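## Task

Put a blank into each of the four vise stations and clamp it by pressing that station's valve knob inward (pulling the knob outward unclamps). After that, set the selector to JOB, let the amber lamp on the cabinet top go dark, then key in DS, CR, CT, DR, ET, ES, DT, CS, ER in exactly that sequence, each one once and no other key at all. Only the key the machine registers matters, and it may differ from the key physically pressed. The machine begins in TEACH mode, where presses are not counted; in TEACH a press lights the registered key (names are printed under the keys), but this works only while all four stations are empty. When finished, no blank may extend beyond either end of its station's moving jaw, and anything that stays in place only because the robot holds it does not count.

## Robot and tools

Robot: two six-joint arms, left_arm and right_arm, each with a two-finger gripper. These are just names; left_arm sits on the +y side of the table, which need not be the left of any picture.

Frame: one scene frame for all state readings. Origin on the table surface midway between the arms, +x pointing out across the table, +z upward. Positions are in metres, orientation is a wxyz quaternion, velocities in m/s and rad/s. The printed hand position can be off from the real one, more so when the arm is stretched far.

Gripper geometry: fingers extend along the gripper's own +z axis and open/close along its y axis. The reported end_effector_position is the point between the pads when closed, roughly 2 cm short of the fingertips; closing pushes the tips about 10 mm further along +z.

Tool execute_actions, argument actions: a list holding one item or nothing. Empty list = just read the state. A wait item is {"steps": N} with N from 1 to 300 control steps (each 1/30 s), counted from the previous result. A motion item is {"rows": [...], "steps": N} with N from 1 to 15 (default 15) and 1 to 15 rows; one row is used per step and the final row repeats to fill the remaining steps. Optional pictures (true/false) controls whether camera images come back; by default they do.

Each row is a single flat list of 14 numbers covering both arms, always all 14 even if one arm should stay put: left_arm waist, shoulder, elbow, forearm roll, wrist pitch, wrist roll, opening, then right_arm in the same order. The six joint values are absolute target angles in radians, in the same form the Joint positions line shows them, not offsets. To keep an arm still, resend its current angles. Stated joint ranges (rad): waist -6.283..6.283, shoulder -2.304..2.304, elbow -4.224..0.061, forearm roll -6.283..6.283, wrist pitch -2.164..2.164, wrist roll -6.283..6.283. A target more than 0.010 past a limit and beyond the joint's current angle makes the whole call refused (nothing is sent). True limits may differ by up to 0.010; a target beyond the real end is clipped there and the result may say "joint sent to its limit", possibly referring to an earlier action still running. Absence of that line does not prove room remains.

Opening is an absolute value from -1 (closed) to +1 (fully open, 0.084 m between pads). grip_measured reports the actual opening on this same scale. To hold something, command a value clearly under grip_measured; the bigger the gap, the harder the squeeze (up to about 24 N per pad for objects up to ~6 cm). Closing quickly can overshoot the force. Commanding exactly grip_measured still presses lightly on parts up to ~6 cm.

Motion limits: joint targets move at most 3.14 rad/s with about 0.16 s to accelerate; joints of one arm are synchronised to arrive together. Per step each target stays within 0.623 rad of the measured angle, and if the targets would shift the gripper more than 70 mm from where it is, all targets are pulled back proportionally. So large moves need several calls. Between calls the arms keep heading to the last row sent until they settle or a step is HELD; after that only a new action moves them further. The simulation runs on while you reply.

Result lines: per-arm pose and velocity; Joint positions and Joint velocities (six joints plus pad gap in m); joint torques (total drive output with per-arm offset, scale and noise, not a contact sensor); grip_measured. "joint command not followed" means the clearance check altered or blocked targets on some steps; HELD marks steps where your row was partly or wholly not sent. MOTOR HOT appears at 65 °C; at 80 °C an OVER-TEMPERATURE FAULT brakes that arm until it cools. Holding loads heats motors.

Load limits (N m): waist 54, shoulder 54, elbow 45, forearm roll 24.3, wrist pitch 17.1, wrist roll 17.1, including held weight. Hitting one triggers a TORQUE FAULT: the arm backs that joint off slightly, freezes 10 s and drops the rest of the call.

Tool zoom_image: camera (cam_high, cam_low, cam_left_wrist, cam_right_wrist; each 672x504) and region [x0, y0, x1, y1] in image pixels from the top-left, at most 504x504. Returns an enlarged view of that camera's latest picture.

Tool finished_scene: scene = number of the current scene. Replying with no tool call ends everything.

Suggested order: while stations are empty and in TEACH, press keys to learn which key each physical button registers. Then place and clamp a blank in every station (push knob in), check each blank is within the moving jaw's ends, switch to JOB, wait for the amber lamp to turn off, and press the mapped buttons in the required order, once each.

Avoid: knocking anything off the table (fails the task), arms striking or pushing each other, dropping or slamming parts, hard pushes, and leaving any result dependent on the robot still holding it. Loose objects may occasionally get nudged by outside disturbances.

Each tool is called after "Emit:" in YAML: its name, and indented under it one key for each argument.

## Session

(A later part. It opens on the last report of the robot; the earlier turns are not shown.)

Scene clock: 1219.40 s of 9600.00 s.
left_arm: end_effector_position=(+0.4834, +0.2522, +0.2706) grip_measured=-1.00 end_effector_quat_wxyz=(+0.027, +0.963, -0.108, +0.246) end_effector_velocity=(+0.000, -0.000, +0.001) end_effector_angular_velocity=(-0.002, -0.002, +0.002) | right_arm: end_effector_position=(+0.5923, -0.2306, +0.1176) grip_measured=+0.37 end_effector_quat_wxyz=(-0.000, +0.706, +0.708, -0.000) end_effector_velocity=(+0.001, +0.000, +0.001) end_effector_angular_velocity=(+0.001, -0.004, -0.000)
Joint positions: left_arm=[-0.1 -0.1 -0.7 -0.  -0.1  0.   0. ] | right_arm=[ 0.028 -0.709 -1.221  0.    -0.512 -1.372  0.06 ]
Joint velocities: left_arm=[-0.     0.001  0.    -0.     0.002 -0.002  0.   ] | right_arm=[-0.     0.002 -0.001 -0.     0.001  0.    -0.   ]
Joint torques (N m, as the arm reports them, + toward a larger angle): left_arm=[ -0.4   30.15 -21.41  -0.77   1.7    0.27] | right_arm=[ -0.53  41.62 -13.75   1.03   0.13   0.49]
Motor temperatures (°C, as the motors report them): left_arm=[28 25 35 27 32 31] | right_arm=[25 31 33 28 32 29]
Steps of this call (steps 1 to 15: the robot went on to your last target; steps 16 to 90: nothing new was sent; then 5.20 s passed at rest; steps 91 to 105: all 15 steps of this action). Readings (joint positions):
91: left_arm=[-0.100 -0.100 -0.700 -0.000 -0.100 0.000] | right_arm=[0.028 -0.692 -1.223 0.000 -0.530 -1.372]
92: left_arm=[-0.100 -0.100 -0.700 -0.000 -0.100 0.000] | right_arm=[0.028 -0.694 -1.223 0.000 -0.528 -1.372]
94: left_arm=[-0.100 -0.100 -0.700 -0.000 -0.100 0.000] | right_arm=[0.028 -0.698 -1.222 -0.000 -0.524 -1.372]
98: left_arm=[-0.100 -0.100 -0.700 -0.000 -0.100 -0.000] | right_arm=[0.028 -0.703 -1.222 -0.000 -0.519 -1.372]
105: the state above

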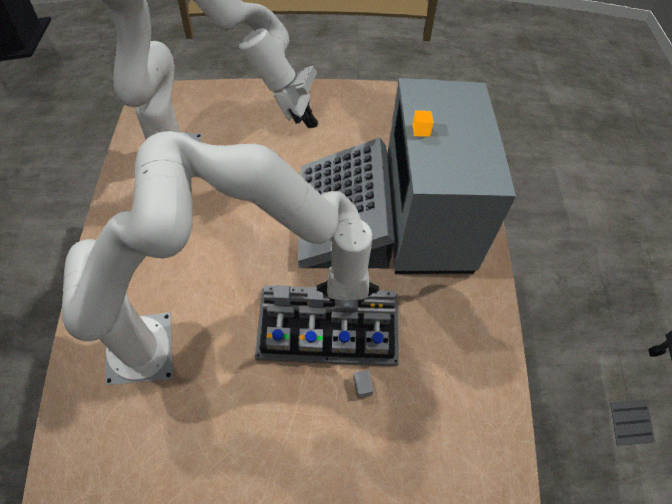

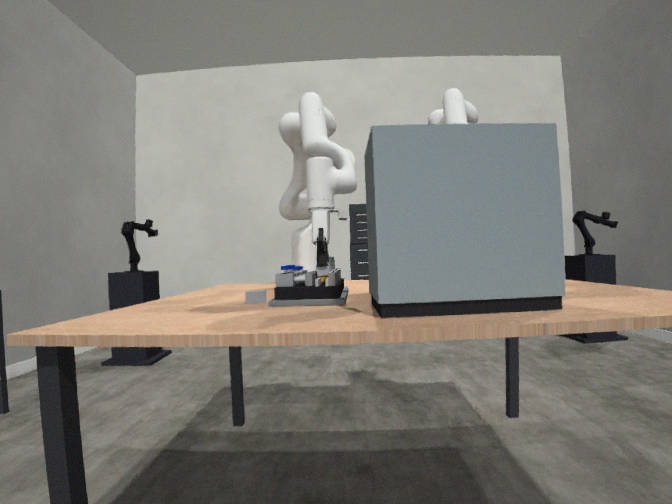

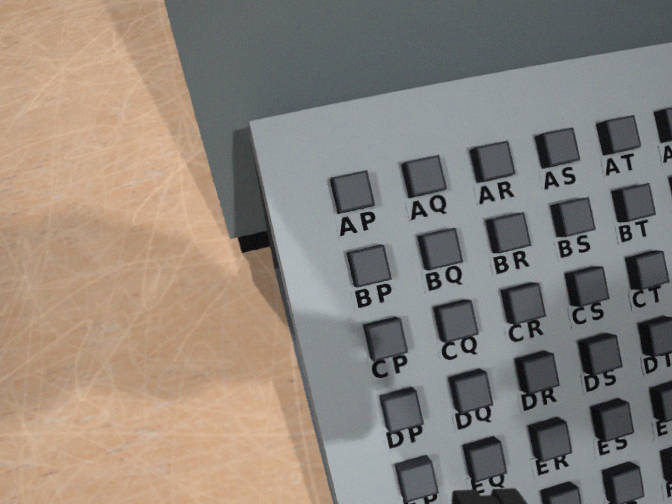

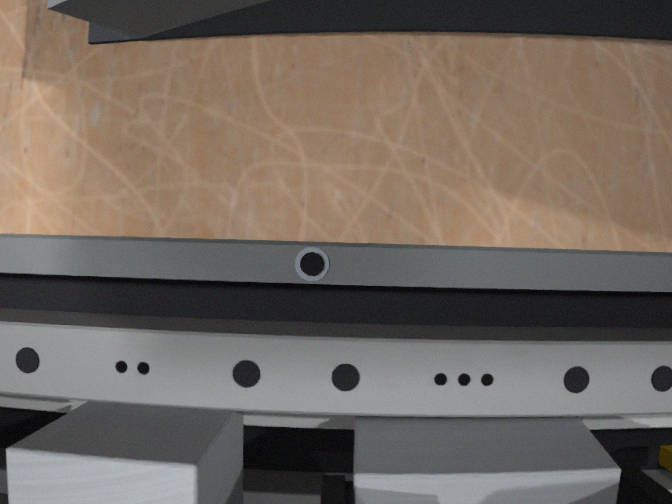

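Emit:
execute_actions:
  actions:
    - {"rows":[[-0.1,-0.1,-0.7,0,-0.1,0,-1,0.028,-0.714,-1.221,0,-0.507,-1.372,0.05],[-0.1,-0.1,-0.7,0,-0.1,0,-1,0.028,-0.714,-1.221,0,-0.507,-1.372,0.05],[-0.1,-0.1,-0.7,0,-0.1,0,-1,0.028,-0.714,-1.221,0,-0.507,-1.372,0.05],[-0.1,-0.1,-0.7,0,-0.1,0,-1,0.028,-0.714,-1.221,0,-0.507,-1.372,0.05],[-0.1,-0.1,-0.7,0,-0.1,0,-1,0.028,-0.714,-1.221,0,-0.507,-1.372,0.3],[-0.1,-0.1,-0.7,0,-0.1,0,-1,0.028,-0.714,-1.221,0,-0.507,-1.372,0.45],[-0.1,-0.1,-0.7,0,-0.1,0,-1,0.028,-0.714,-1.221,0,-0.507,-1.372,0.6],[-0.1,-0.1,-0.7,0,-0.1,0,-1,0.028,-0.714,-1.221,0,-0.507,-1.372,0.6],[-0.1,-0.1,-0.7,0,-0.1,0,-1,0.028,-0.714,-1.221,0,-0.507,-1.372,0.6],[-0.1,-0.1,-0.7,0,-0.1,0,-1,0.028,-0.62,-1.23,0,-0.61,-1.372,0.6]],"steps":15}
  pictures: false

Emit:
execute_actions:
  actions:
    - {"rows":[[-0.1,-0.1,-0.7,0,-0.1,0,-1,0.0,-0.55,-1.23,0,-0.68,-1.40,0.6]],"steps":12}

Emit:
zoom_image:
  camera: "cam_low"
  region: [280,240,360,300]

Scene clock: 1230.30 s of 9600.00 s.
left_arm: end_effector_position=(+0.4834, +0.2522, +0.2706) grip_measured=-1.00 end_effector_quat_wxyz=(+0.027, +0.963, -0.108, +0.246) end_effector_velocity=(+0.000, +0.000, +0.001) end_effector_angular_velocity=(-0.000, -0.001, -0.000) | right_arm: end_effector_position=(+0.5958, -0.2299, +0.1724) grip_measured=+0.59 end_effector_quat_wxyz=(+0.002, +0.706, +0.708, +0.004) end_effector_velocity=(+0.031, +0.005, +0.175) end_effector_angular_velocity=(+0.022, -0.106, -0.003)
Joint positions: left_arm=[-0.1 -0.1 -0.7  0.  -0.1 -0.   0. ] | right_arm=[ 0.028 -0.624 -1.233  0.    -0.6   -1.372  0.069]
Joint velocities: left_arm=[ 0.     0.001 -0.001 -0.    -0.001  0.001  0.   ] | right_arm=[-0.002  0.252 -0.068  0.    -0.212  0.001  0.   ]
Joint torques (N m, as the arm reports them, + toward a larger angle): left_arm=[  0.07  31.23 -21.35  -1.17   1.7    0.25] | right_arm=[ 0.56 -2.41  0.27  1.61 -0.68  0.57]
Motor temperatures (°C, as the motors report them): left_arm=[28 25 35 27 32 31] | right_arm=[25 32 33 28 32 29]
Steps of this call (steps 1 to 15: the robot went on to your last target; steps 16 to 90: nothing new was sent; then 7.40 s passed at rest; steps 91 to 105: all 15 steps of this action). Readings (joint positions):
91: left_arm=[-0.100 -0.100 -0.700 -0.000 -0.100 0.000] | right_arm=[0.028 -0.709 -1.221 -0.000 -0.512 -1.372]
92: left_arm=[-0.100 -0.100 -0.700 -0.000 -0.100 -0.000] | right_arm=[0.028 -0.710 -1.221 -0.000 -0.510 -1.372]
94: left_arm=[-0.100 -0.100 -0.700 -0.000 -0.100 0.000] | right_arm=[0.028 -0.713 -1.222 0.000 -0.508 -1.372]
98: left_arm=[-0.100 -0.100 -0.700 -0.000 -0.100 -0.000] | right_arm=[0.028 -0.714 -1.221 0.000 -0.507 -1.372]
105: the state above

Scene clock: 1230.70 s of 9600.00 s.
left_arm: end_effector_position=(+0.4834, +0.2522, +0.2706) grip_measured=-1.00 end_effector_quat_wxyz=(+0.027, +0.963, -0.108, +0.246) end_effector_velocity=(-0.000, +0.000, +0.000) end_effector_angular_velocity=(-0.001, -0.000, +0.001) | right_arm: end_effector_position=(+0.5901, -0.2477, +0.2141) grip_measured=+0.59 end_effector_quat_wxyz=(-0.000, +0.706, +0.708, -0.001) end_effector_velocity=(+0.002, +0.001, +0.004) end_effector_angular_velocity=(+0.001, -0.008, +0.001)
Joint positions: left_arm=[-0.1 -0.1 -0.7 -0.  -0.1  0.   0. ] | right_arm=[ 0.    -0.551 -1.229 -0.    -0.68  -1.4    0.069]
Joint velocities: left_arm=[ 0.     0.001  0.    -0.001 -0.     0.     0.   ] | right_arm=[ 0.001  0.005 -0.003 -0.    -0.    -0.001  0.   ]
Joint torques (N m, as the arm reports them, + toward a larger angle): left_arm=[  0.29  30.46 -21.41  -0.99   1.78   0.25] | right_arm=[ -1.72  38.78 -13.04   2.04  -0.36   0.3 ]
Motor temperatures (°C, as the motors report them): left_arm=[28 25 35 27 32 31] | right_arm=[25 32 33 28 32 29]
Steps of this call (steps 1 to 12: all 12 steps of this action). Readings (joint positions):
1: left_arm=[-0.100 -0.100 -0.700 -0.000 -0.100 0.000] | right_arm=[0.028 -0.619 -1.234 0.000 -0.606 -1.373]
2: left_arm=[-0.100 -0.100 -0.700 0.000 -0.100 -0.000] | right_arm=[0.024 -0.610 -1.231 0.000 -0.620 -1.377]
4: left_arm=[-0.100 -0.100 -0.700 -0.000 -0.100 0.000] | right_arm=[0.008 -0.572 -1.229 -0.000 -0.660 -1.392]
8: left_arm=[-0.100 -0.100 -0.700 -0.000 -0.100 0.000] | right_arm=[-0.000 -0.550 -1.231 -0.000 -0.679 -1.400]
12: the state above

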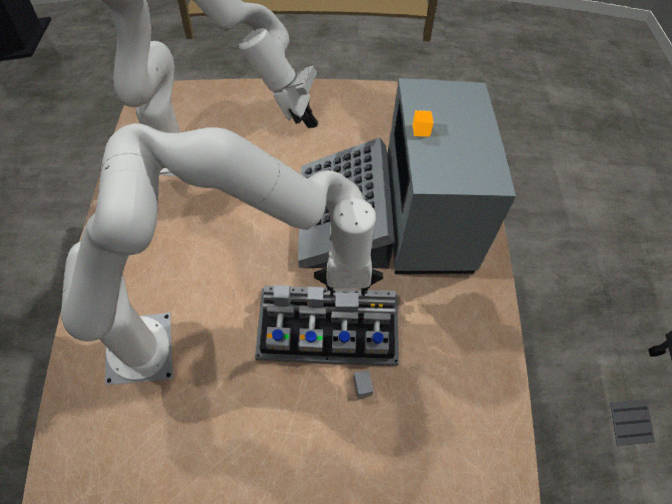

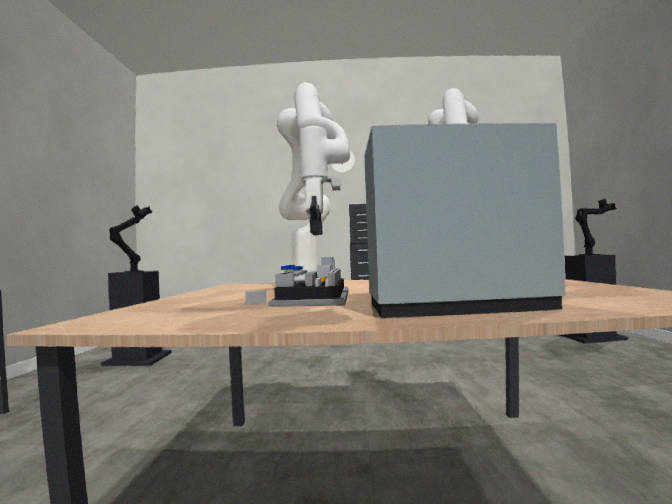

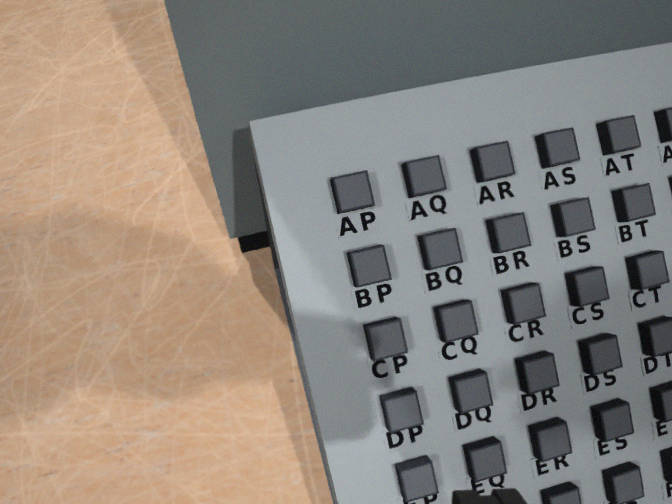

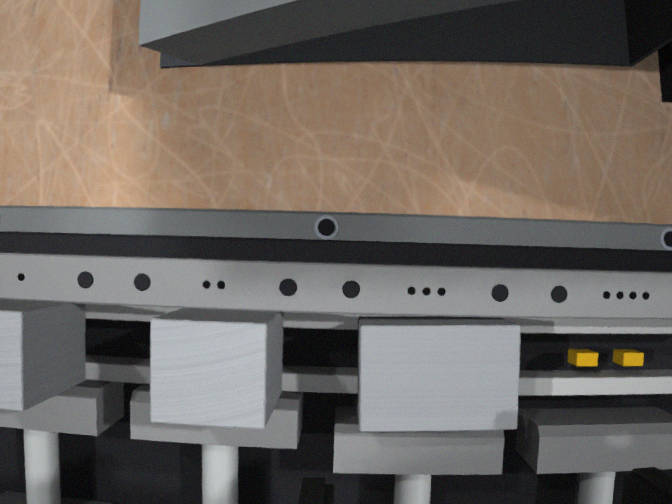

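Region (280, 240, 360, 300) of cam_low's 672x504 image, scaled by 6.300, with more detail than that image has; it fills the top 378 rows of this view, and the rest is white.

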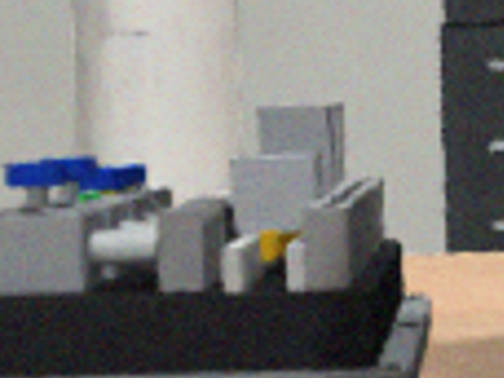

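Emit:
execute_actions:
  actions:
    - {"rows":[[-0.1,-0.1,-0.7,0,-0.1,0,-1,0.028,-0.65,-1.212,0,-0.562,-1.372,0.9]],"steps":12}

Emit:
execute_actions:
  actions:
    - {"rows":[[-0.1,-0.1,-0.7,0,-0.1,0,-1,0.028,-0.685,-1.21,0,-0.525,-1.372,0.9],[-0.1,-0.1,-0.7,0,-0.1,0,-1,0.028,-0.685,-1.21,0,-0.525,-1.372,0.9],[-0.1,-0.1,-0.7,0,-0.1,0,-1,0.028,-0.685,-1.21,0,-0.525,-1.372,0.9],[-0.1,-0.1,-0.7,0,-0.1,0,-1,0.028,-0.685,-1.21,0,-0.525,-1.372,0.9],[-0.1,-0.1,-0.7,0,-0.1,0,-1,0.028,-0.711,-1.21,0,-0.499,-1.372,0.9]],"steps":15}

Scene clock: 1245.80 s of 9600.00 s.
left_arm: end_effector_position=(+0.4834, +0.2522, +0.2706) grip_measured=-1.00 end_effector_quat_wxyz=(+0.027, +0.963, -0.108, +0.246) end_effector_velocity=(+0.000, -0.000, +0.001) end_effector_angular_velocity=(-0.000, -0.002, -0.000) | right_arm: end_effector_position=(+0.5898, -0.2313, +0.1506) grip_measured=+0.90 end_effector_quat_wxyz=(+0.001, +0.707, +0.708, +0.001) end_effector_velocity=(+0.000, -0.000, -0.001) end_effector_angular_velocity=(-0.000, -0.000, -0.001)
Joint positions: left_arm=[-0.1 -0.1 -0.7 -0.  -0.1  0.   0. ] | right_arm=[ 0.028 -0.648 -1.213  0.    -0.562 -1.372  0.08 ]
Joint velocities: left_arm=[ 0.     0.002 -0.001 -0.    -0.001  0.     0.   ] | right_arm=[-0.001 -0.002 -0.001 -0.     0.001  0.    -0.   ]
Joint torques (N m, as the arm reports them, + toward a larger angle): left_arm=[ -0.02  30.71 -21.5   -1.3    1.77   0.22] | right_arm=[ -0.96  36.36 -11.62   1.56  -0.5    0.71]
Motor temperatures (°C, as the motors report them): left_arm=[28 25 35 27 32 31] | right_arm=[25 32 34 28 32 29]
Steps of this call (steps 1 to 15: the robot went on to your last target; steps 16 to 90: nothing new was sent; then 11.70 s passed at rest; steps 91 to 102: all 12 steps of this action). Readings (joint positions):
91: left_arm=[-0.100 -0.100 -0.700 0.000 -0.100 -0.000] | right_arm=[0.000 -0.551 -1.230 -0.000 -0.679 -1.400]
92: left_arm=[-0.100 -0.100 -0.700 -0.000 -0.100 0.000] | right_arm=[0.002 -0.557 -1.230 0.000 -0.668 -1.397]
94: left_arm=[-0.100 -0.100 -0.700 -0.000 -0.100 -0.000] | right_arm=[0.016 -0.605 -1.223 0.000 -0.610 -1.383]
98: left_arm=[-0.100 -0.100 -0.700 -0.000 -0.100 -0.000] | right_arm=[0.028 -0.651 -1.209 -0.000 -0.565 -1.373]
102: the state above

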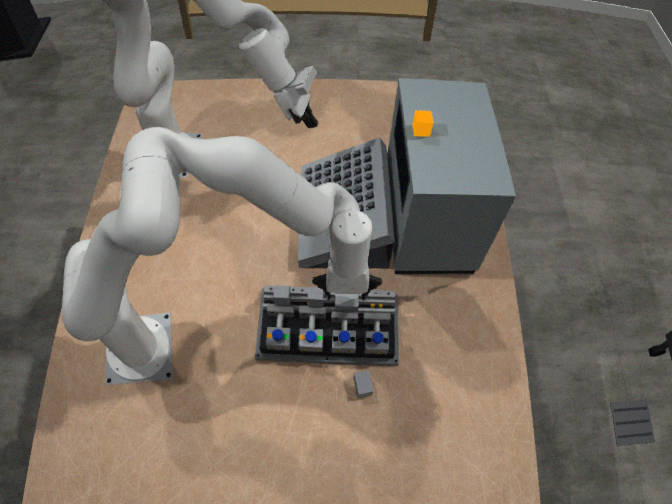

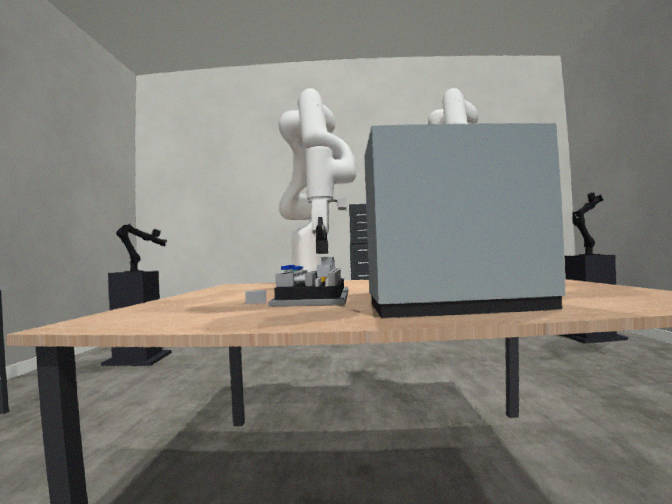

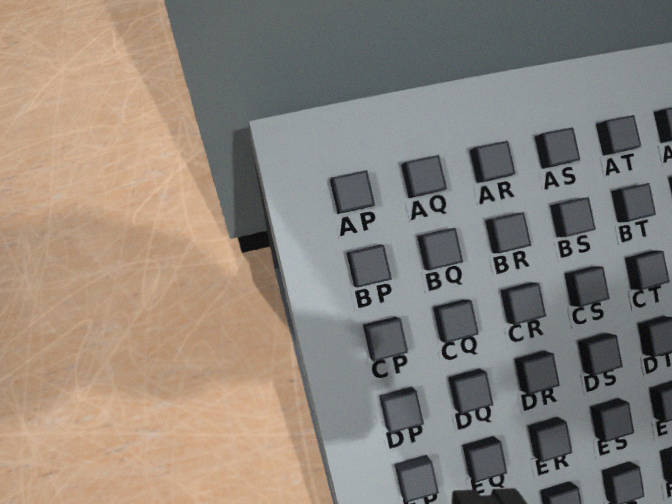

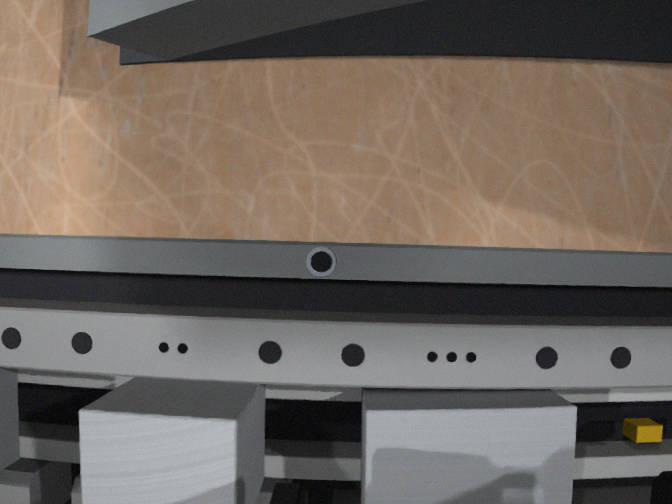

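Scene clock: 1246.30 s of 9600.00 s.
left_arm: end_effector_position=(+0.4834, +0.2522, +0.2706) grip_measured=-1.00 end_effector_quat_wxyz=(+0.027, +0.963, -0.108, +0.246) end_effector_velocity=(+0.000, -0.000, +0.000) end_effector_angular_velocity=(-0.000, -0.001, -0.000) | right_arm: end_effector_position=(+0.5895, -0.2312, +0.1132) grip_measured=+0.90 end_effector_quat_wxyz=(+0.000, +0.706, +0.708, +0.000) end_effector_velocity=(-0.001, -0.001, -0.001) end_effector_angular_velocity=(-0.000, +0.001, -0.001)
Joint positions: left_arm=[-0.1 -0.1 -0.7 -0.  -0.1 -0.   0. ] | right_arm=[ 0.028 -0.71  -1.21   0.    -0.499 -1.372  0.08 ]
Joint velocities: left_arm=[ 0.     0.001  0.    -0.     0.001  0.001  0.   ] | right_arm=[-0.001 -0.001  0.001  0.     0.001 -0.    -0.   ]
Joint torques (N m, as the arm reports them, + toward a larger angle): left_arm=[  0.67  31.09 -21.16  -1.08   1.71   0.29] | right_arm=[  0.56  38.28 -10.76   1.45  -0.24   0.4 ]
Motor temperatures (°C, as the motors report them): left_arm=[28 25 35 27 32 31] | right_arm=[25 32 34 28 32 29]
Steps of this call (steps 1 to 15: all 15 steps of this action). Readings (joint positions):
1: left_arm=[-0.100 -0.100 -0.700 0.000 -0.100 -0.000] | right_arm=[0.028 -0.649 -1.213 0.000 -0.561 -1.372]
2: left_arm=[-0.100 -0.100 -0.700 0.000 -0.100 0.000] | right_arm=[0.028 -0.656 -1.213 0.000 -0.552 -1.372]
4: left_arm=[-0.100 -0.100 -0.700 -0.000 -0.100 -0.000] | right_arm=[0.028 -0.677 -1.211 0.000 -0.533 -1.372]
8: left_arm=[-0.100 -0.100 -0.700 -0.000 -0.100 0.000] | right_arm=[0.028 -0.706 -1.209 -0.000 -0.505 -1.372]
15: the state above

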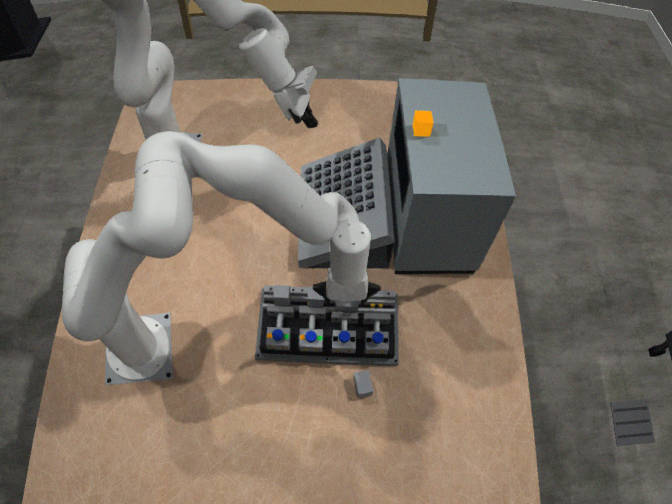

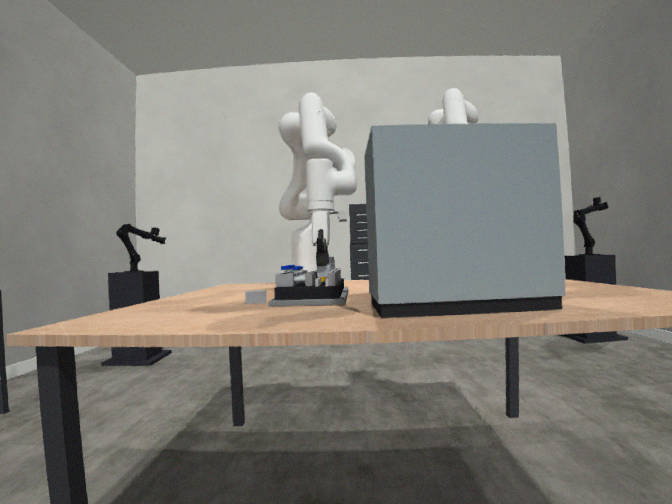

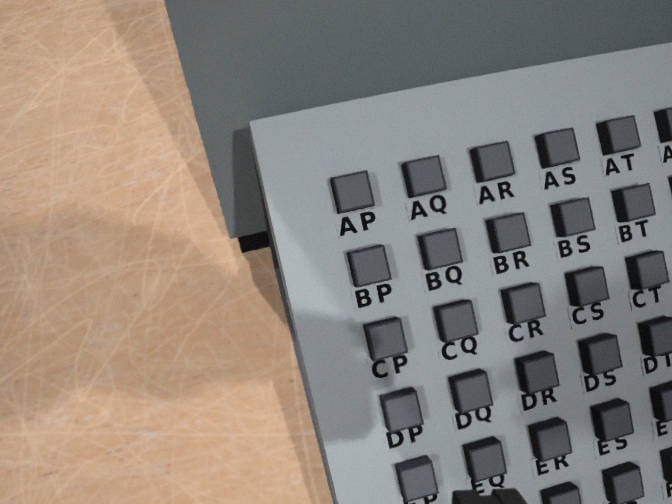

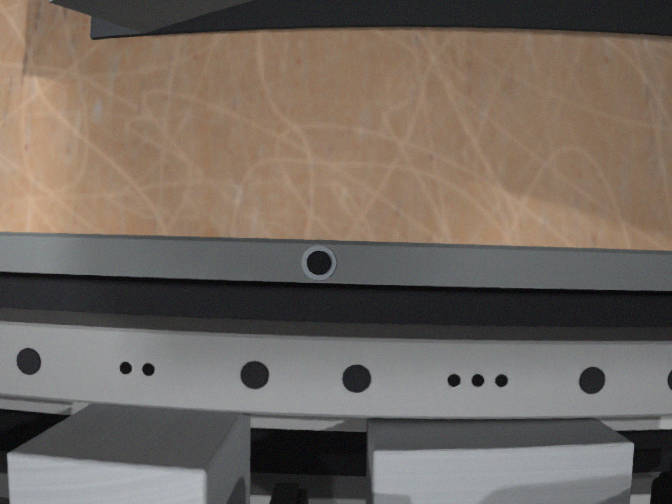

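Emit:
execute_actions:
  actions:
    - {"rows":[[-0.1,-0.1,-0.7,0,-0.1,0,-1,0.028,-0.711,-1.21,0,-0.499,-1.372,0.7],[-0.1,-0.1,-0.7,0,-0.1,0,-1,0.028,-0.711,-1.21,0,-0.499,-1.372,0.6],[-0.1,-0.1,-0.7,0,-0.1,0,-1,0.028,-0.711,-1.21,0,-0.499,-1.372,0.5],[-0.1,-0.1,-0.7,0,-0.1,0,-1,0.028,-0.711,-1.21,0,-0.499,-1.372,0.4],[-0.1,-0.1,-0.7,0,-0.1,0,-1,0.028,-0.711,-1.21,0,-0.499,-1.372,0.3],[-0.1,-0.1,-0.7,0,-0.1,0,-1,0.028,-0.711,-1.21,0,-0.499,-1.372,0.2],[-0.1,-0.1,-0.7,0,-0.1,0,-1,0.028,-0.711,-1.21,0,-0.499,-1.372,0.2],[-0.1,-0.1,-0.7,0,-0.1,0,-1,0.028,-0.709,-1.204,0,-0.495,-1.372,0.2],[-0.1,-0.1,-0.7,0,-0.1,0,-1,0.028,-0.709,-1.204,0,-0.495,-1.372,0.2],[-0.1,-0.1,-0.7,0,-0.1,0,-1,0.028,-0.709,-1.204,0,-0.495,-1.372,0.2],[-0.1,-0.1,-0.7,0,-0.1,0,-1,0.028,-0.709,-1.204,0,-0.495,-1.372,0.2],[-0.1,-0.1,-0.7,0,-0.1,0,-1,0.028,-0.709,-1.204,0,-0.495,-1.372,0.2],[-0.1,-0.1,-0.7,0,-0.1,0,-1,0.028,-0.709,-1.204,0,-0.495,-1.372,0.4],[-0.1,-0.1,-0.7,0,-0.1,0,-1,0.028,-0.709,-1.204,0,-0.495,-1.372,0.6],[-0.1,-0.1,-0.7,0,-0.1,0,-1,0.028,-0.709,-1.204,0,-0.495,-1.372,0.7]],"steps":15}
  pictures: false

Emit:
execute_actions:
  actions:
    - {"rows":[[-0.1,-0.1,-0.7,0,-0.1,0,-1,0.028,-0.709,-1.204,0,-0.495,-1.372,0.7],[-0.1,-0.1,-0.7,0,-0.1,0,-1,0.028,-0.709,-1.204,0,-0.495,-1.372,0.7],[-0.1,-0.1,-0.7,0,-0.1,0,-1,0.028,-0.62,-1.21,0,-0.59,-1.372,0.7],[-0.1,-0.1,-0.7,0,-0.1,0,-1,0.028,-0.62,-1.21,0,-0.59,-1.372,0.7],[-0.1,-0.1,-0.7,0,-0.1,0,-1,0.028,-0.62,-1.21,0,-0.59,-1.372,0.7],[-0.1,-0.1,-0.7,0,-0.1,0,-1,0.028,-0.62,-1.21,0,-0.59,-1.372,0.7],[-0.1,-0.1,-0.7,0,-0.1,0,-1,0.0,-0.55,-1.22,0,-0.67,-1.40,0.7]],"steps":15}

Scene clock: 1260.30 s of 9600.00 s.
left_arm: end_effector_position=(+0.4834, +0.2522, +0.2706) grip_measured=-1.00 end_effector_quat_wxyz=(+0.027, +0.963, -0.108, +0.246) end_effector_velocity=(-0.000, +0.000, -0.001) end_effector_angular_velocity=(+0.001, +0.002, -0.001) | right_arm: end_effector_position=(+0.5873, -0.2316, +0.1118) grip_measured=+0.57 end_effector_quat_wxyz=(-0.000, +0.706, +0.708, -0.000) end_effector_velocity=(-0.022, -0.004, -0.020) end_effector_angular_velocity=(-0.012, +0.058, +0.001)
Joint positions: left_arm=[-0.1 -0.1 -0.7  0.  -0.1  0.   0. ] | right_arm=[ 0.028 -0.709 -1.204  0.    -0.495 -1.372  0.068]
Joint velocities: left_arm=[-0.    -0.001  0.     0.    -0.001  0.     0.   ] | right_arm=[ 0.    -0.018  0.027 -0.    -0.014 -0.001  0.157]
Joint torques (N m, as the arm reports them, + toward a larger angle): left_arm=[  0.43  30.02 -21.42  -1.25   1.66   0.31] | right_arm=[ -2.4   41.43 -11.61   1.55  -0.02   0.61]
Motor temperatures (°C, as the motors report them): left_arm=[28 25 35 27 32 31] | right_arm=[25 32 34 28 32 29]
Steps of this call (steps 1 to 15: the robot went on to your last target; steps 16 to 90: nothing new was sent; then 10.50 s passed at rest; steps 91 to 105: all 15 steps of this action). Readings (joint positions):
91: left_arm=[-0.100 -0.100 -0.700 0.000 -0.100 -0.000] | right_arm=[0.028 -0.711 -1.210 -0.000 -0.499 -1.372]
92: left_arm=[-0.100 -0.100 -0.700 -0.000 -0.100 -0.000] | right_arm=[0.028 -0.711 -1.210 0.000 -0.499 -1.372]
94: left_arm=[-0.100 -0.100 -0.700 0.000 -0.100 0.000] | right_arm=[0.028 -0.711 -1.210 -0.000 -0.499 -1.372]
98: left_arm=[-0.100 -0.100 -0.700 0.000 -0.100 0.000] | right_arm=[0.028 -0.711 -1.210 -0.000 -0.498 -1.372]
105: the state above

Scene clock: 1260.80 s of 9600.00 s.
left_arm: end_effector_position=(+0.4834, +0.2522, +0.2706) grip_measured=-1.00 end_effector_quat_wxyz=(+0.027, +0.963, -0.108, +0.246) end_effector_velocity=(-0.000, +0.000, +0.001) end_effector_angular_velocity=(-0.001, -0.000, +0.001) | right_arm: end_effector_position=(+0.5880, -0.2482, +0.2104) grip_measured=+0.70 end_effector_quat_wxyz=(-0.000, +0.707, +0.708, -0.000) end_effector_velocity=(-0.015, -0.000, -0.017) end_effector_angular_velocity=(-0.009, +0.047, +0.009)
Joint positions: left_arm=[-0.1 -0.1 -0.7 -0.  -0.1 -0.   0. ] | right_arm=[ 0.    -0.551 -1.22  -0.    -0.669 -1.4    0.073]
Joint velocities: left_arm=[ 0.     0.002  0.     0.    -0.001 -0.001  0.   ] | right_arm=[ 0.004 -0.016  0.019 -0.001 -0.013 -0.004 -0.   ]
Joint torques (N m, as the arm reports them, + toward a larger angle): left_arm=[  0.23  30.08 -21.12  -1.08   1.77   0.23] | right_arm=[ -0.33  34.42 -12.18   2.    -0.18   0.36]
Motor temperatures (°C, as the motors report them): left_arm=[28 25 35 27 32 31] | right_arm=[25 32 34 28 32 29]
Steps of this call (steps 1 to 15: all 15 steps of this action). Readings (joint positions):
1: left_arm=[-0.100 -0.100 -0.700 -0.000 -0.100 -0.000] | right_arm=[0.028 -0.710 -1.203 -0.000 -0.496 -1.372]
2: left_arm=[-0.100 -0.100 -0.700 -0.000 -0.100 -0.000] | right_arm=[0.028 -0.710 -1.203 -0.000 -0.496 -1.372]
4: left_arm=[-0.100 -0.100 -0.700 -0.000 -0.100 0.000] | right_arm=[0.028 -0.701 -1.203 -0.000 -0.508 -1.372]
8: left_arm=[-0.100 -0.100 -0.700 0.000 -0.100 -0.000] | right_arm=[0.025 -0.613 -1.213 0.000 -0.598 -1.376]
15: the state above

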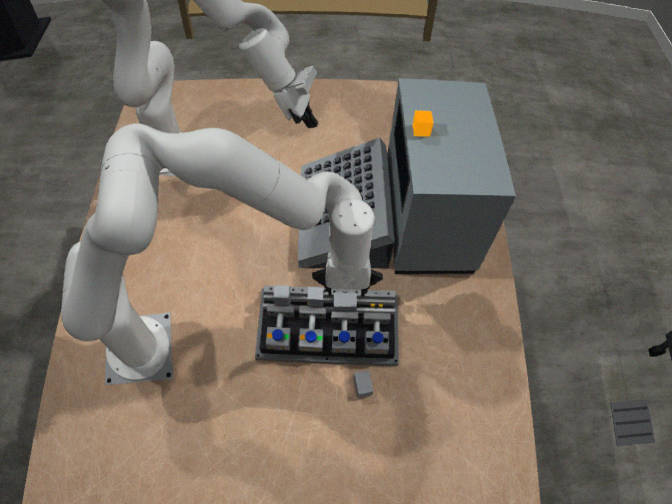

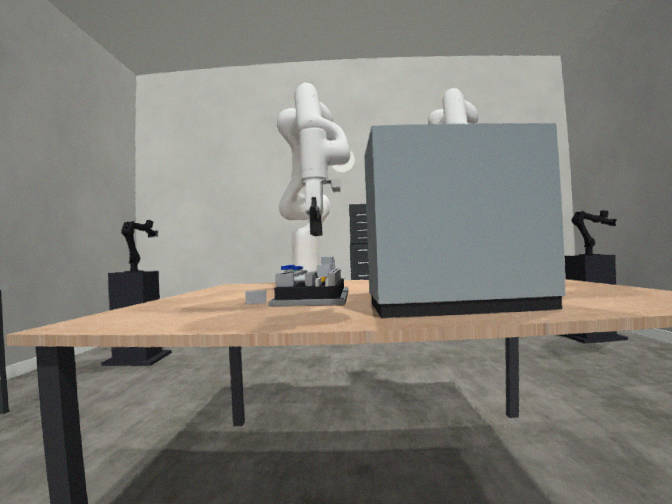

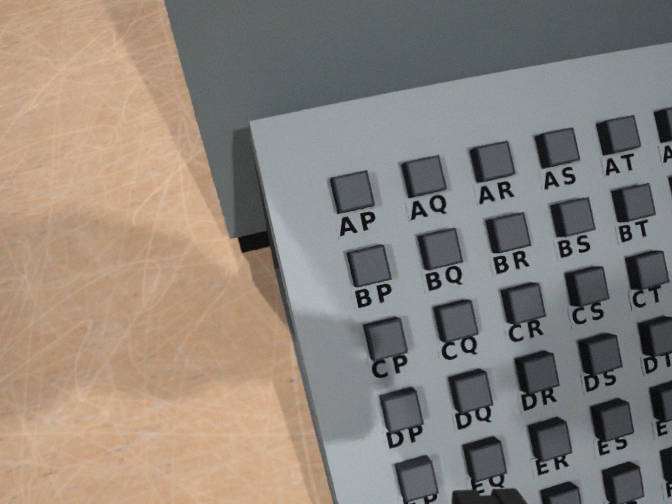

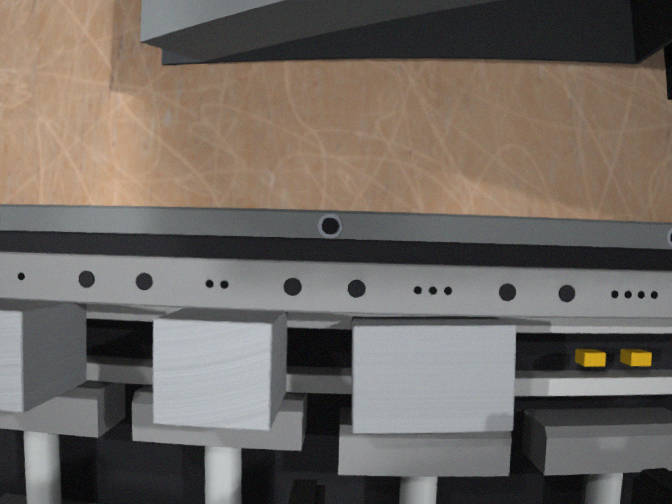

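Emit:
execute_actions:
  actions:
    - {"rows":[[-0.1,-0.1,-0.7,0,-0.1,0,-1,-0.133,-0.55,-1.2,0,-0.65,-1.533,-1],[-0.1,-0.1,-0.7,0,-0.1,0,-1,-0.133,-0.55,-1.2,0,-0.65,-1.533,-1],[-0.1,-0.1,-0.7,0,-0.1,0,-1,-0.133,-0.55,-1.2,0,-0.65,-1.533,-1],[-0.1,-0.1,-0.7,0,-0.1,0,-1,-0.133,-0.55,-1.2,0,-0.65,-1.533,-1],[-0.1,-0.1,-0.7,0,-0.1,0,-1,-0.133,-0.55,-1.2,0,-0.65,-1.533,-1],[-0.1,-0.1,-0.7,0,-0.1,0,-1,-0.133,-0.55,-1.2,0,-0.65,-1.533,-1],[-0.1,-0.1,-0.7,0,-0.1,0,-1,-0.133,-0.55,-1.2,0,-0.65,-1.533,-1],[-0.1,-0.1,-0.7,0,-0.1,0,-1,-0.133,-0.6026,-1.196,0,-0.593,-1.533,-1],[-0.1,-0.1,-0.7,0,-0.1,0,-1,-0.133,-0.6026,-1.196,0,-0.593,-1.533,-1],[-0.1,-0.1,-0.7,0,-0.1,0,-1,-0.133,-0.6026,-1.196,0,-0.593,-1.533,-1],[-0.1,-0.1,-0.7,0,-0.1,0,-1,-0.133,-0.659,-1.19,0,-0.531,-1.533,-1]],"steps":15}
  pictures: false

Emit:
execute_actions:
  actions:
    - {"rows":[[-0.1,-0.1,-0.7,0,-0.1,0,-1,-0.133,-0.659,-1.19,0,-0.531,-1.533,-1],[-0.1,-0.1,-0.7,0,-0.1,0,-1,-0.133,-0.659,-1.19,0,-0.531,-1.533,-1],[-0.1,-0.1,-0.7,0,-0.1,0,-1,-0.133,-0.672,-1.189,0,-0.517,-1.533,-1],[-0.1,-0.1,-0.7,0,-0.1,0,-1,-0.133,-0.672,-1.189,0,-0.517,-1.533,-1],[-0.1,-0.1,-0.7,0,-0.1,0,-1,-0.133,-0.672,-1.189,0,-0.517,-1.533,-1],[-0.1,-0.1,-0.7,0,-0.1,0,-1,-0.133,-0.688,-1.187,0,-0.499,-1.533,-1]],"steps":15}
  pictures: false

Emit:
execute_actions:
  actions:
    - {"rows":[[-0.1,-0.1,-0.7,0,-0.1,0,-1,-0.133,-0.55,-1.196,0,-0.646,-1.533,-1],[-0.1,-0.1,-0.7,0,-0.1,0,-1,-0.133,-0.55,-1.196,0,-0.646,-1.533,-1],[-0.1,-0.1,-0.7,0,-0.1,0,-1,-0.133,-0.55,-1.196,0,-0.646,-1.533,-1],[-0.1,-0.1,-0.7,0,-0.1,0,-1,-0.133,-0.55,-1.196,0,-0.646,-1.533,-1],[-0.1,-0.1,-0.7,0,-0.1,0,-1,-0.133,-0.55,-1.196,0,-0.646,-1.533,-1],[-0.1,-0.1,-0.7,0,-0.1,0,-1,-0.28,-0.6,-1.35,0,-0.75,-1.68,1]],"steps":15}

Scene clock: 1278.07 s of 9600.00 s.
left_arm: end_effector_position=(+0.4834, +0.2522, +0.2706) grip_measured=-1.00 end_effector_quat_wxyz=(+0.027, +0.963, -0.108, +0.246) end_effector_velocity=(-0.000, -0.000, -0.001) end_effector_angular_velocity=(-0.000, +0.002, +0.001) | right_arm: end_effector_position=(+0.5921, -0.3252, +0.1379) grip_measured=-1.00 end_effector_quat_wxyz=(-0.002, +0.706, +0.708, -0.003) end_effector_velocity=(-0.021, -0.004, -0.124) end_effector_angular_velocity=(-0.002, +0.050, -0.004)
Joint positions: left_arm=[-0.1 -0.1 -0.7  0.  -0.1 -0.   0. ] | right_arm=[-0.132 -0.656 -1.188 -0.    -0.54  -1.533  0.   ]
Joint velocities: left_arm=[-0.    -0.002 -0.    -0.001 -0.    -0.001  0.   ] | right_arm=[-0.006 -0.187  0.042 -0.001  0.179 -0.001  0.   ]
Joint torques (N m, as the arm reports them, + toward a larger angle): left_arm=[  0.41  30.21 -21.7   -0.93   1.66   0.23] | right_arm=[  0.43  64.81 -18.03   1.99  -0.26   0.28]
Motor temperatures (°C, as the motors report them): left_arm=[28 25 35 27 32 31] | right_arm=[25 32 34 28 32 29]
Steps of this call (steps 1 to 15: the robot went on to your last target; steps 16 to 90: nothing new was sent; then 13.77 s passed at rest; steps 91 to 105: all 15 steps of this action). Readings (joint positions):
91: left_arm=[-0.100 -0.100 -0.700 0.000 -0.100 -0.000] | right_arm=[-0.001 -0.550 -1.220 0.000 -0.670 -1.401]
92: left_arm=[-0.100 -0.100 -0.700 -0.000 -0.100 -0.000] | right_arm=[-0.009 -0.550 -1.219 0.000 -0.668 -1.412]
94: left_arm=[-0.100 -0.100 -0.700 0.000 -0.100 -0.000] | right_arm=[-0.068 -0.550 -1.210 0.000 -0.659 -1.471]
98: left_arm=[-0.100 -0.100 -0.700 0.000 -0.100 -0.000] | right_arm=[-0.132 -0.551 -1.200 -0.000 -0.650 -1.529]
105: the state above

Scene clock: 1278.57 s of 9600.00 s.
left_arm: end_effector_position=(+0.4834, +0.2522, +0.2706) grip_measured=-1.00 end_effector_quat_wxyz=(+0.027, +0.963, -0.108, +0.246) end_effector_velocity=(+0.000, -0.000, +0.000) end_effector_angular_velocity=(-0.001, -0.000, +0.001) | right_arm: end_effector_position=(+0.5946, -0.3256, +0.1193) grip_measured=-1.00 end_effector_quat_wxyz=(+0.001, +0.706, +0.708, +0.001) end_effector_velocity=(-0.001, -0.000, -0.002) end_effector_angular_velocity=(+0.000, +0.001, -0.002)
Joint positions: left_arm=[-0.1 -0.1 -0.7  0.  -0.1 -0.   0. ] | right_arm=[-0.133 -0.687 -1.188  0.    -0.498 -1.533  0.   ]
Joint velocities: left_arm=[-0.    -0.    -0.001  0.     0.    -0.001  0.   ] | right_arm=[-0.001 -0.003  0.002  0.001  0.003 -0.     0.   ]
Joint torques (N m, as the arm reports them, + toward a larger angle): left_arm=[ -0.22  31.47 -21.34  -0.89   1.75   0.26] | right_arm=[-0.77 29.07 -7.68  1.15 -1.54  0.55]
Motor temperatures (°C, as the motors report them): left_arm=[28 25 35 27 32 31] | right_arm=[25 32 34 28 32 29]
Steps of this call (steps 1 to 15: all 15 steps of this action). Readings (joint positions):
1: left_arm=[-0.100 -0.100 -0.700 0.000 -0.100 0.000] | right_arm=[-0.132 -0.659 -1.188 -0.000 -0.535 -1.533]
2: left_arm=[-0.100 -0.100 -0.700 0.000 -0.100 -0.000] | right_arm=[-0.132 -0.659 -1.189 -0.000 -0.533 -1.533]
4: left_arm=[-0.100 -0.100 -0.700 0.000 -0.100 0.000] | right_arm=[-0.133 -0.662 -1.191 0.000 -0.526 -1.533]
8: left_arm=[-0.100 -0.100 -0.700 -0.000 -0.100 0.000] | right_arm=[-0.133 -0.680 -1.189 0.000 -0.506 -1.533]
15: the state above

Scene clock: 1279.07 s of 9600.00 s.
left_arm: end_effector_position=(+0.4834, +0.2522, +0.2706) grip_measured=-1.00 end_effector_quat_wxyz=(+0.027, +0.963, -0.108, +0.246) end_effector_velocity=(-0.000, +0.000, -0.000) end_effector_angular_velocity=(+0.001, +0.001, -0.001) | right_arm: end_effector_position=(+0.6275, -0.4148, +0.2312) grip_measured=+0.41 end_effector_quat_wxyz=(+0.000, +0.707, +0.707, -0.000) end_effector_velocity=(-0.002, -0.003, +0.003) end_effector_angular_velocity=(+0.004, +0.029, +0.038)
Joint positions: left_arm=[-0.1 -0.1 -0.7 -0.  -0.1 -0.   0. ] | right_arm=[-0.279 -0.6   -1.348 -0.    -0.748 -1.678  0.061]
Joint velocities: left_arm=[-0.     0.     0.001  0.    -0.001  0.001  0.   ] | right_arm=[-0.006 -0.01  -0.022  0.002 -0.042 -0.045  0.17 ]
Joint torques (N m, as the arm reports them, + toward a larger angle): left_arm=[  0.2   30.13 -21.36  -1.04   1.8    0.29] | right_arm=[ -0.8   38.83 -12.23   2.12  -0.01   0.14]
Motor temperatures (°C, as the motors report them): left_arm=[28 25 35 27 32 31] | right_arm=[25 32 34 28 32 29]
Steps of this call (steps 1 to 15: all 15 steps of this action). Readings (joint positions):
1: left_arm=[-0.100 -0.100 -0.700 0.000 -0.100 0.000] | right_arm=[-0.133 -0.687 -1.188 0.000 -0.499 -1.533]
2: left_arm=[-0.100 -0.100 -0.700 -0.000 -0.100 -0.000] | right_arm=[-0.133 -0.681 -1.186 -0.000 -0.509 -1.533]
4: left_arm=[-0.100 -0.100 -0.700 -0.000 -0.100 -0.000] | right_arm=[-0.133 -0.630 -1.186 -0.000 -0.569 -1.533]
8: left_arm=[-0.100 -0.100 -0.700 -0.000 -0.100 -0.000] | right_arm=[-0.162 -0.564 -1.232 0.000 -0.665 -1.567]
15: the state above

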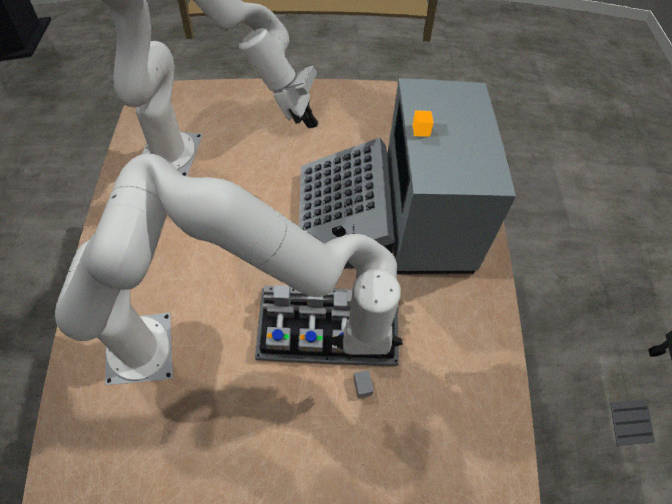

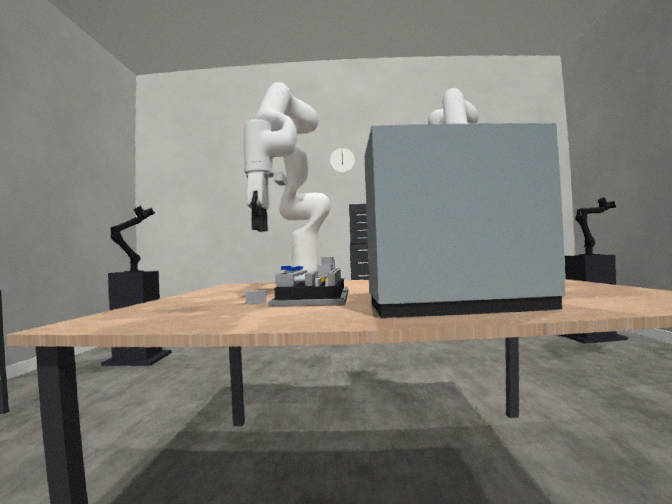

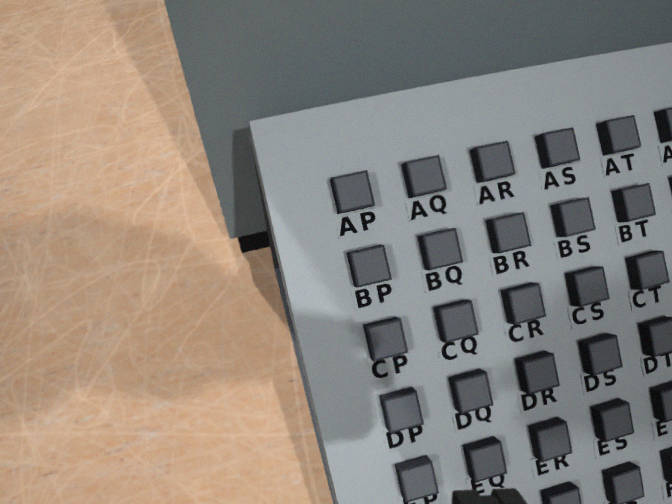

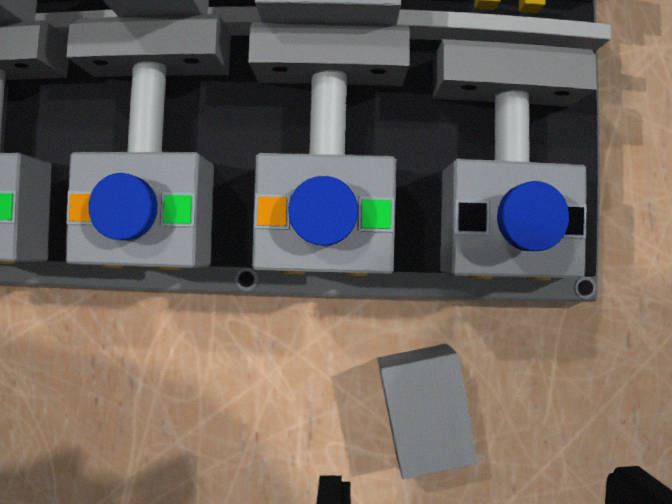

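Emit:
execute_actions:
  actions:
    - {"rows":[[-0.1,-0.1,-0.7,0,-0.1,0,-1,-0.283,-0.788,-1.370,0,-0.582,-1.853,1]],"steps":15}

Scene clock: 1291.47 s of 9600.00 s.
left_arm: end_effector_position=(+0.4834, +0.2522, +0.2706) grip_measured=-1.00 end_effector_quat_wxyz=(+0.027, +0.963, -0.108, +0.246) end_effector_velocity=(+0.000, -0.000, +0.001) end_effector_angular_velocity=(+0.000, -0.002, -0.001) | right_arm: end_effector_position=(+0.6439, -0.4190, +0.1227) grip_measured=+1.00 end_effector_quat_wxyz=(+0.001, +0.644, +0.765, +0.001) end_effector_velocity=(-0.002, +0.001, -0.005) end_effector_angular_velocity=(+0.001, +0.008, +0.003)
Joint positions: left_arm=[-0.1 -0.1 -0.7  0.  -0.1  0.   0. ] | right_arm=[-0.283 -0.786 -1.371  0.    -0.582 -1.853  0.084]
Joint velocities: left_arm=[-0.     0.001 -0.    -0.     0.     0.001  0.   ] | right_arm=[ 0.001 -0.007  0.002  0.     0.001 -0.002 -0.   ]
Joint torques (N m, as the arm reports them, + toward a larger angle): left_arm=[  0.76  30.73 -21.33  -0.91   1.7    0.31] | right_arm=[ -2.12  37.17 -12.02   2.4   -0.36   0.59]
Motor temperatures (°C, as the motors report them): left_arm=[28 25 35 27 32 31] | right_arm=[25 32 34 28 32 29]
Steps of this call (steps 1 to 15: the robot went on to your last target; steps 16 to 90: nothing new was sent; then 8.90 s passed at rest; steps 91 to 105: all 15 steps of this action). Readings (joint positions):
91: left_arm=[-0.100 -0.100 -0.700 -0.000 -0.100 -0.000] | right_arm=[-0.280 -0.601 -1.350 0.000 -0.749 -1.681]
92: left_arm=[-0.100 -0.100 -0.700 0.000 -0.100 0.000] | right_arm=[-0.280 -0.609 -1.353 0.000 -0.740 -1.691]
94: left_arm=[-0.100 -0.100 -0.700 -0.000 -0.100 0.000] | right_arm=[-0.281 -0.665 -1.361 0.000 -0.686 -1.746]
98: left_arm=[-0.100 -0.100 -0.700 0.000 -0.100 -0.000] | right_arm=[-0.283 -0.774 -1.365 -0.000 -0.597 -1.837]
105: the state above

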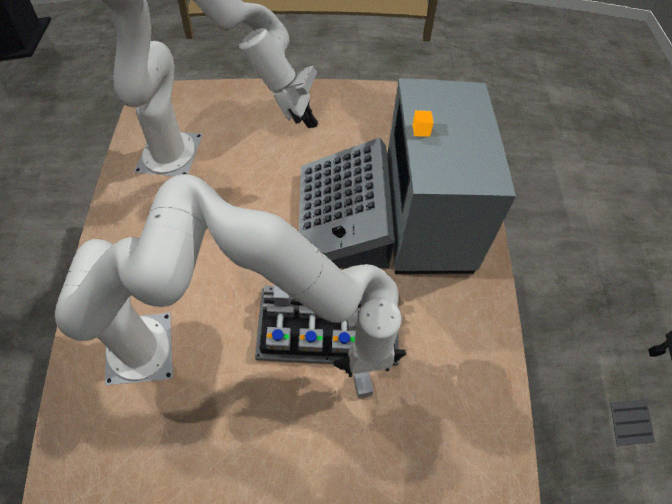

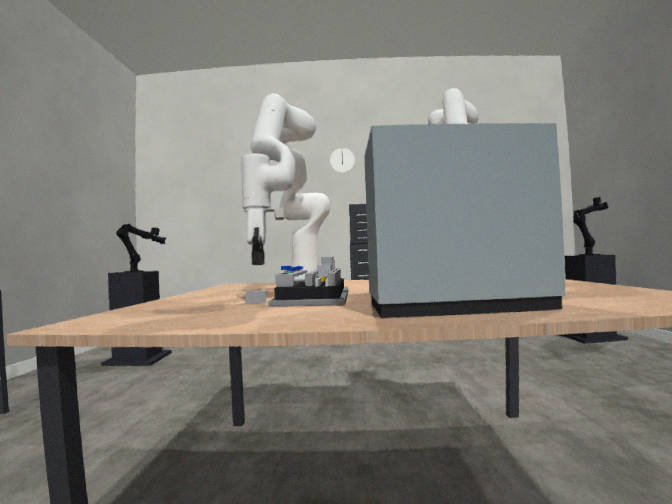

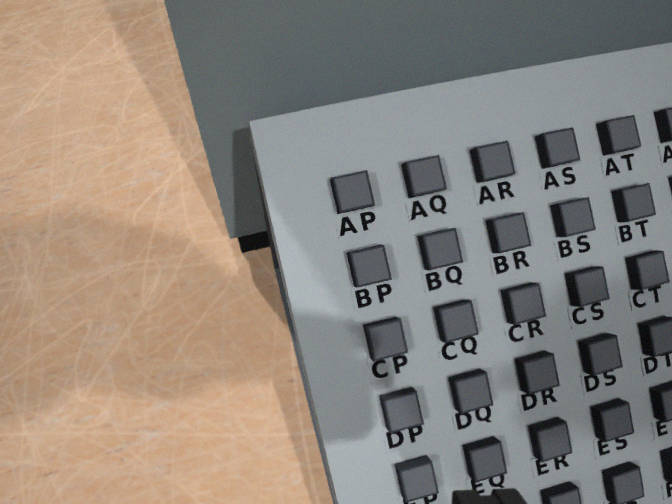

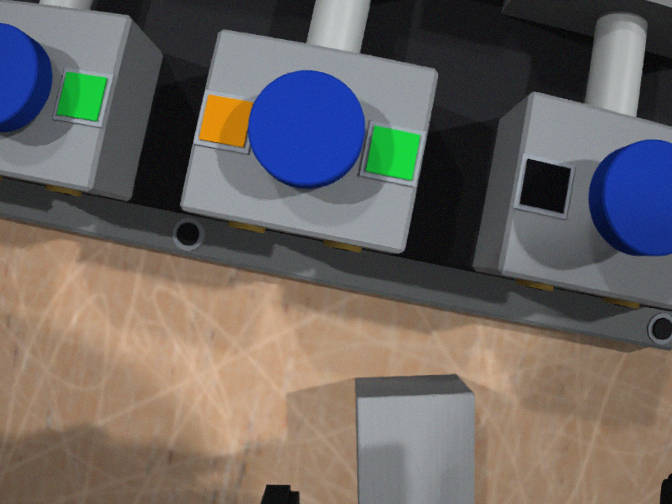

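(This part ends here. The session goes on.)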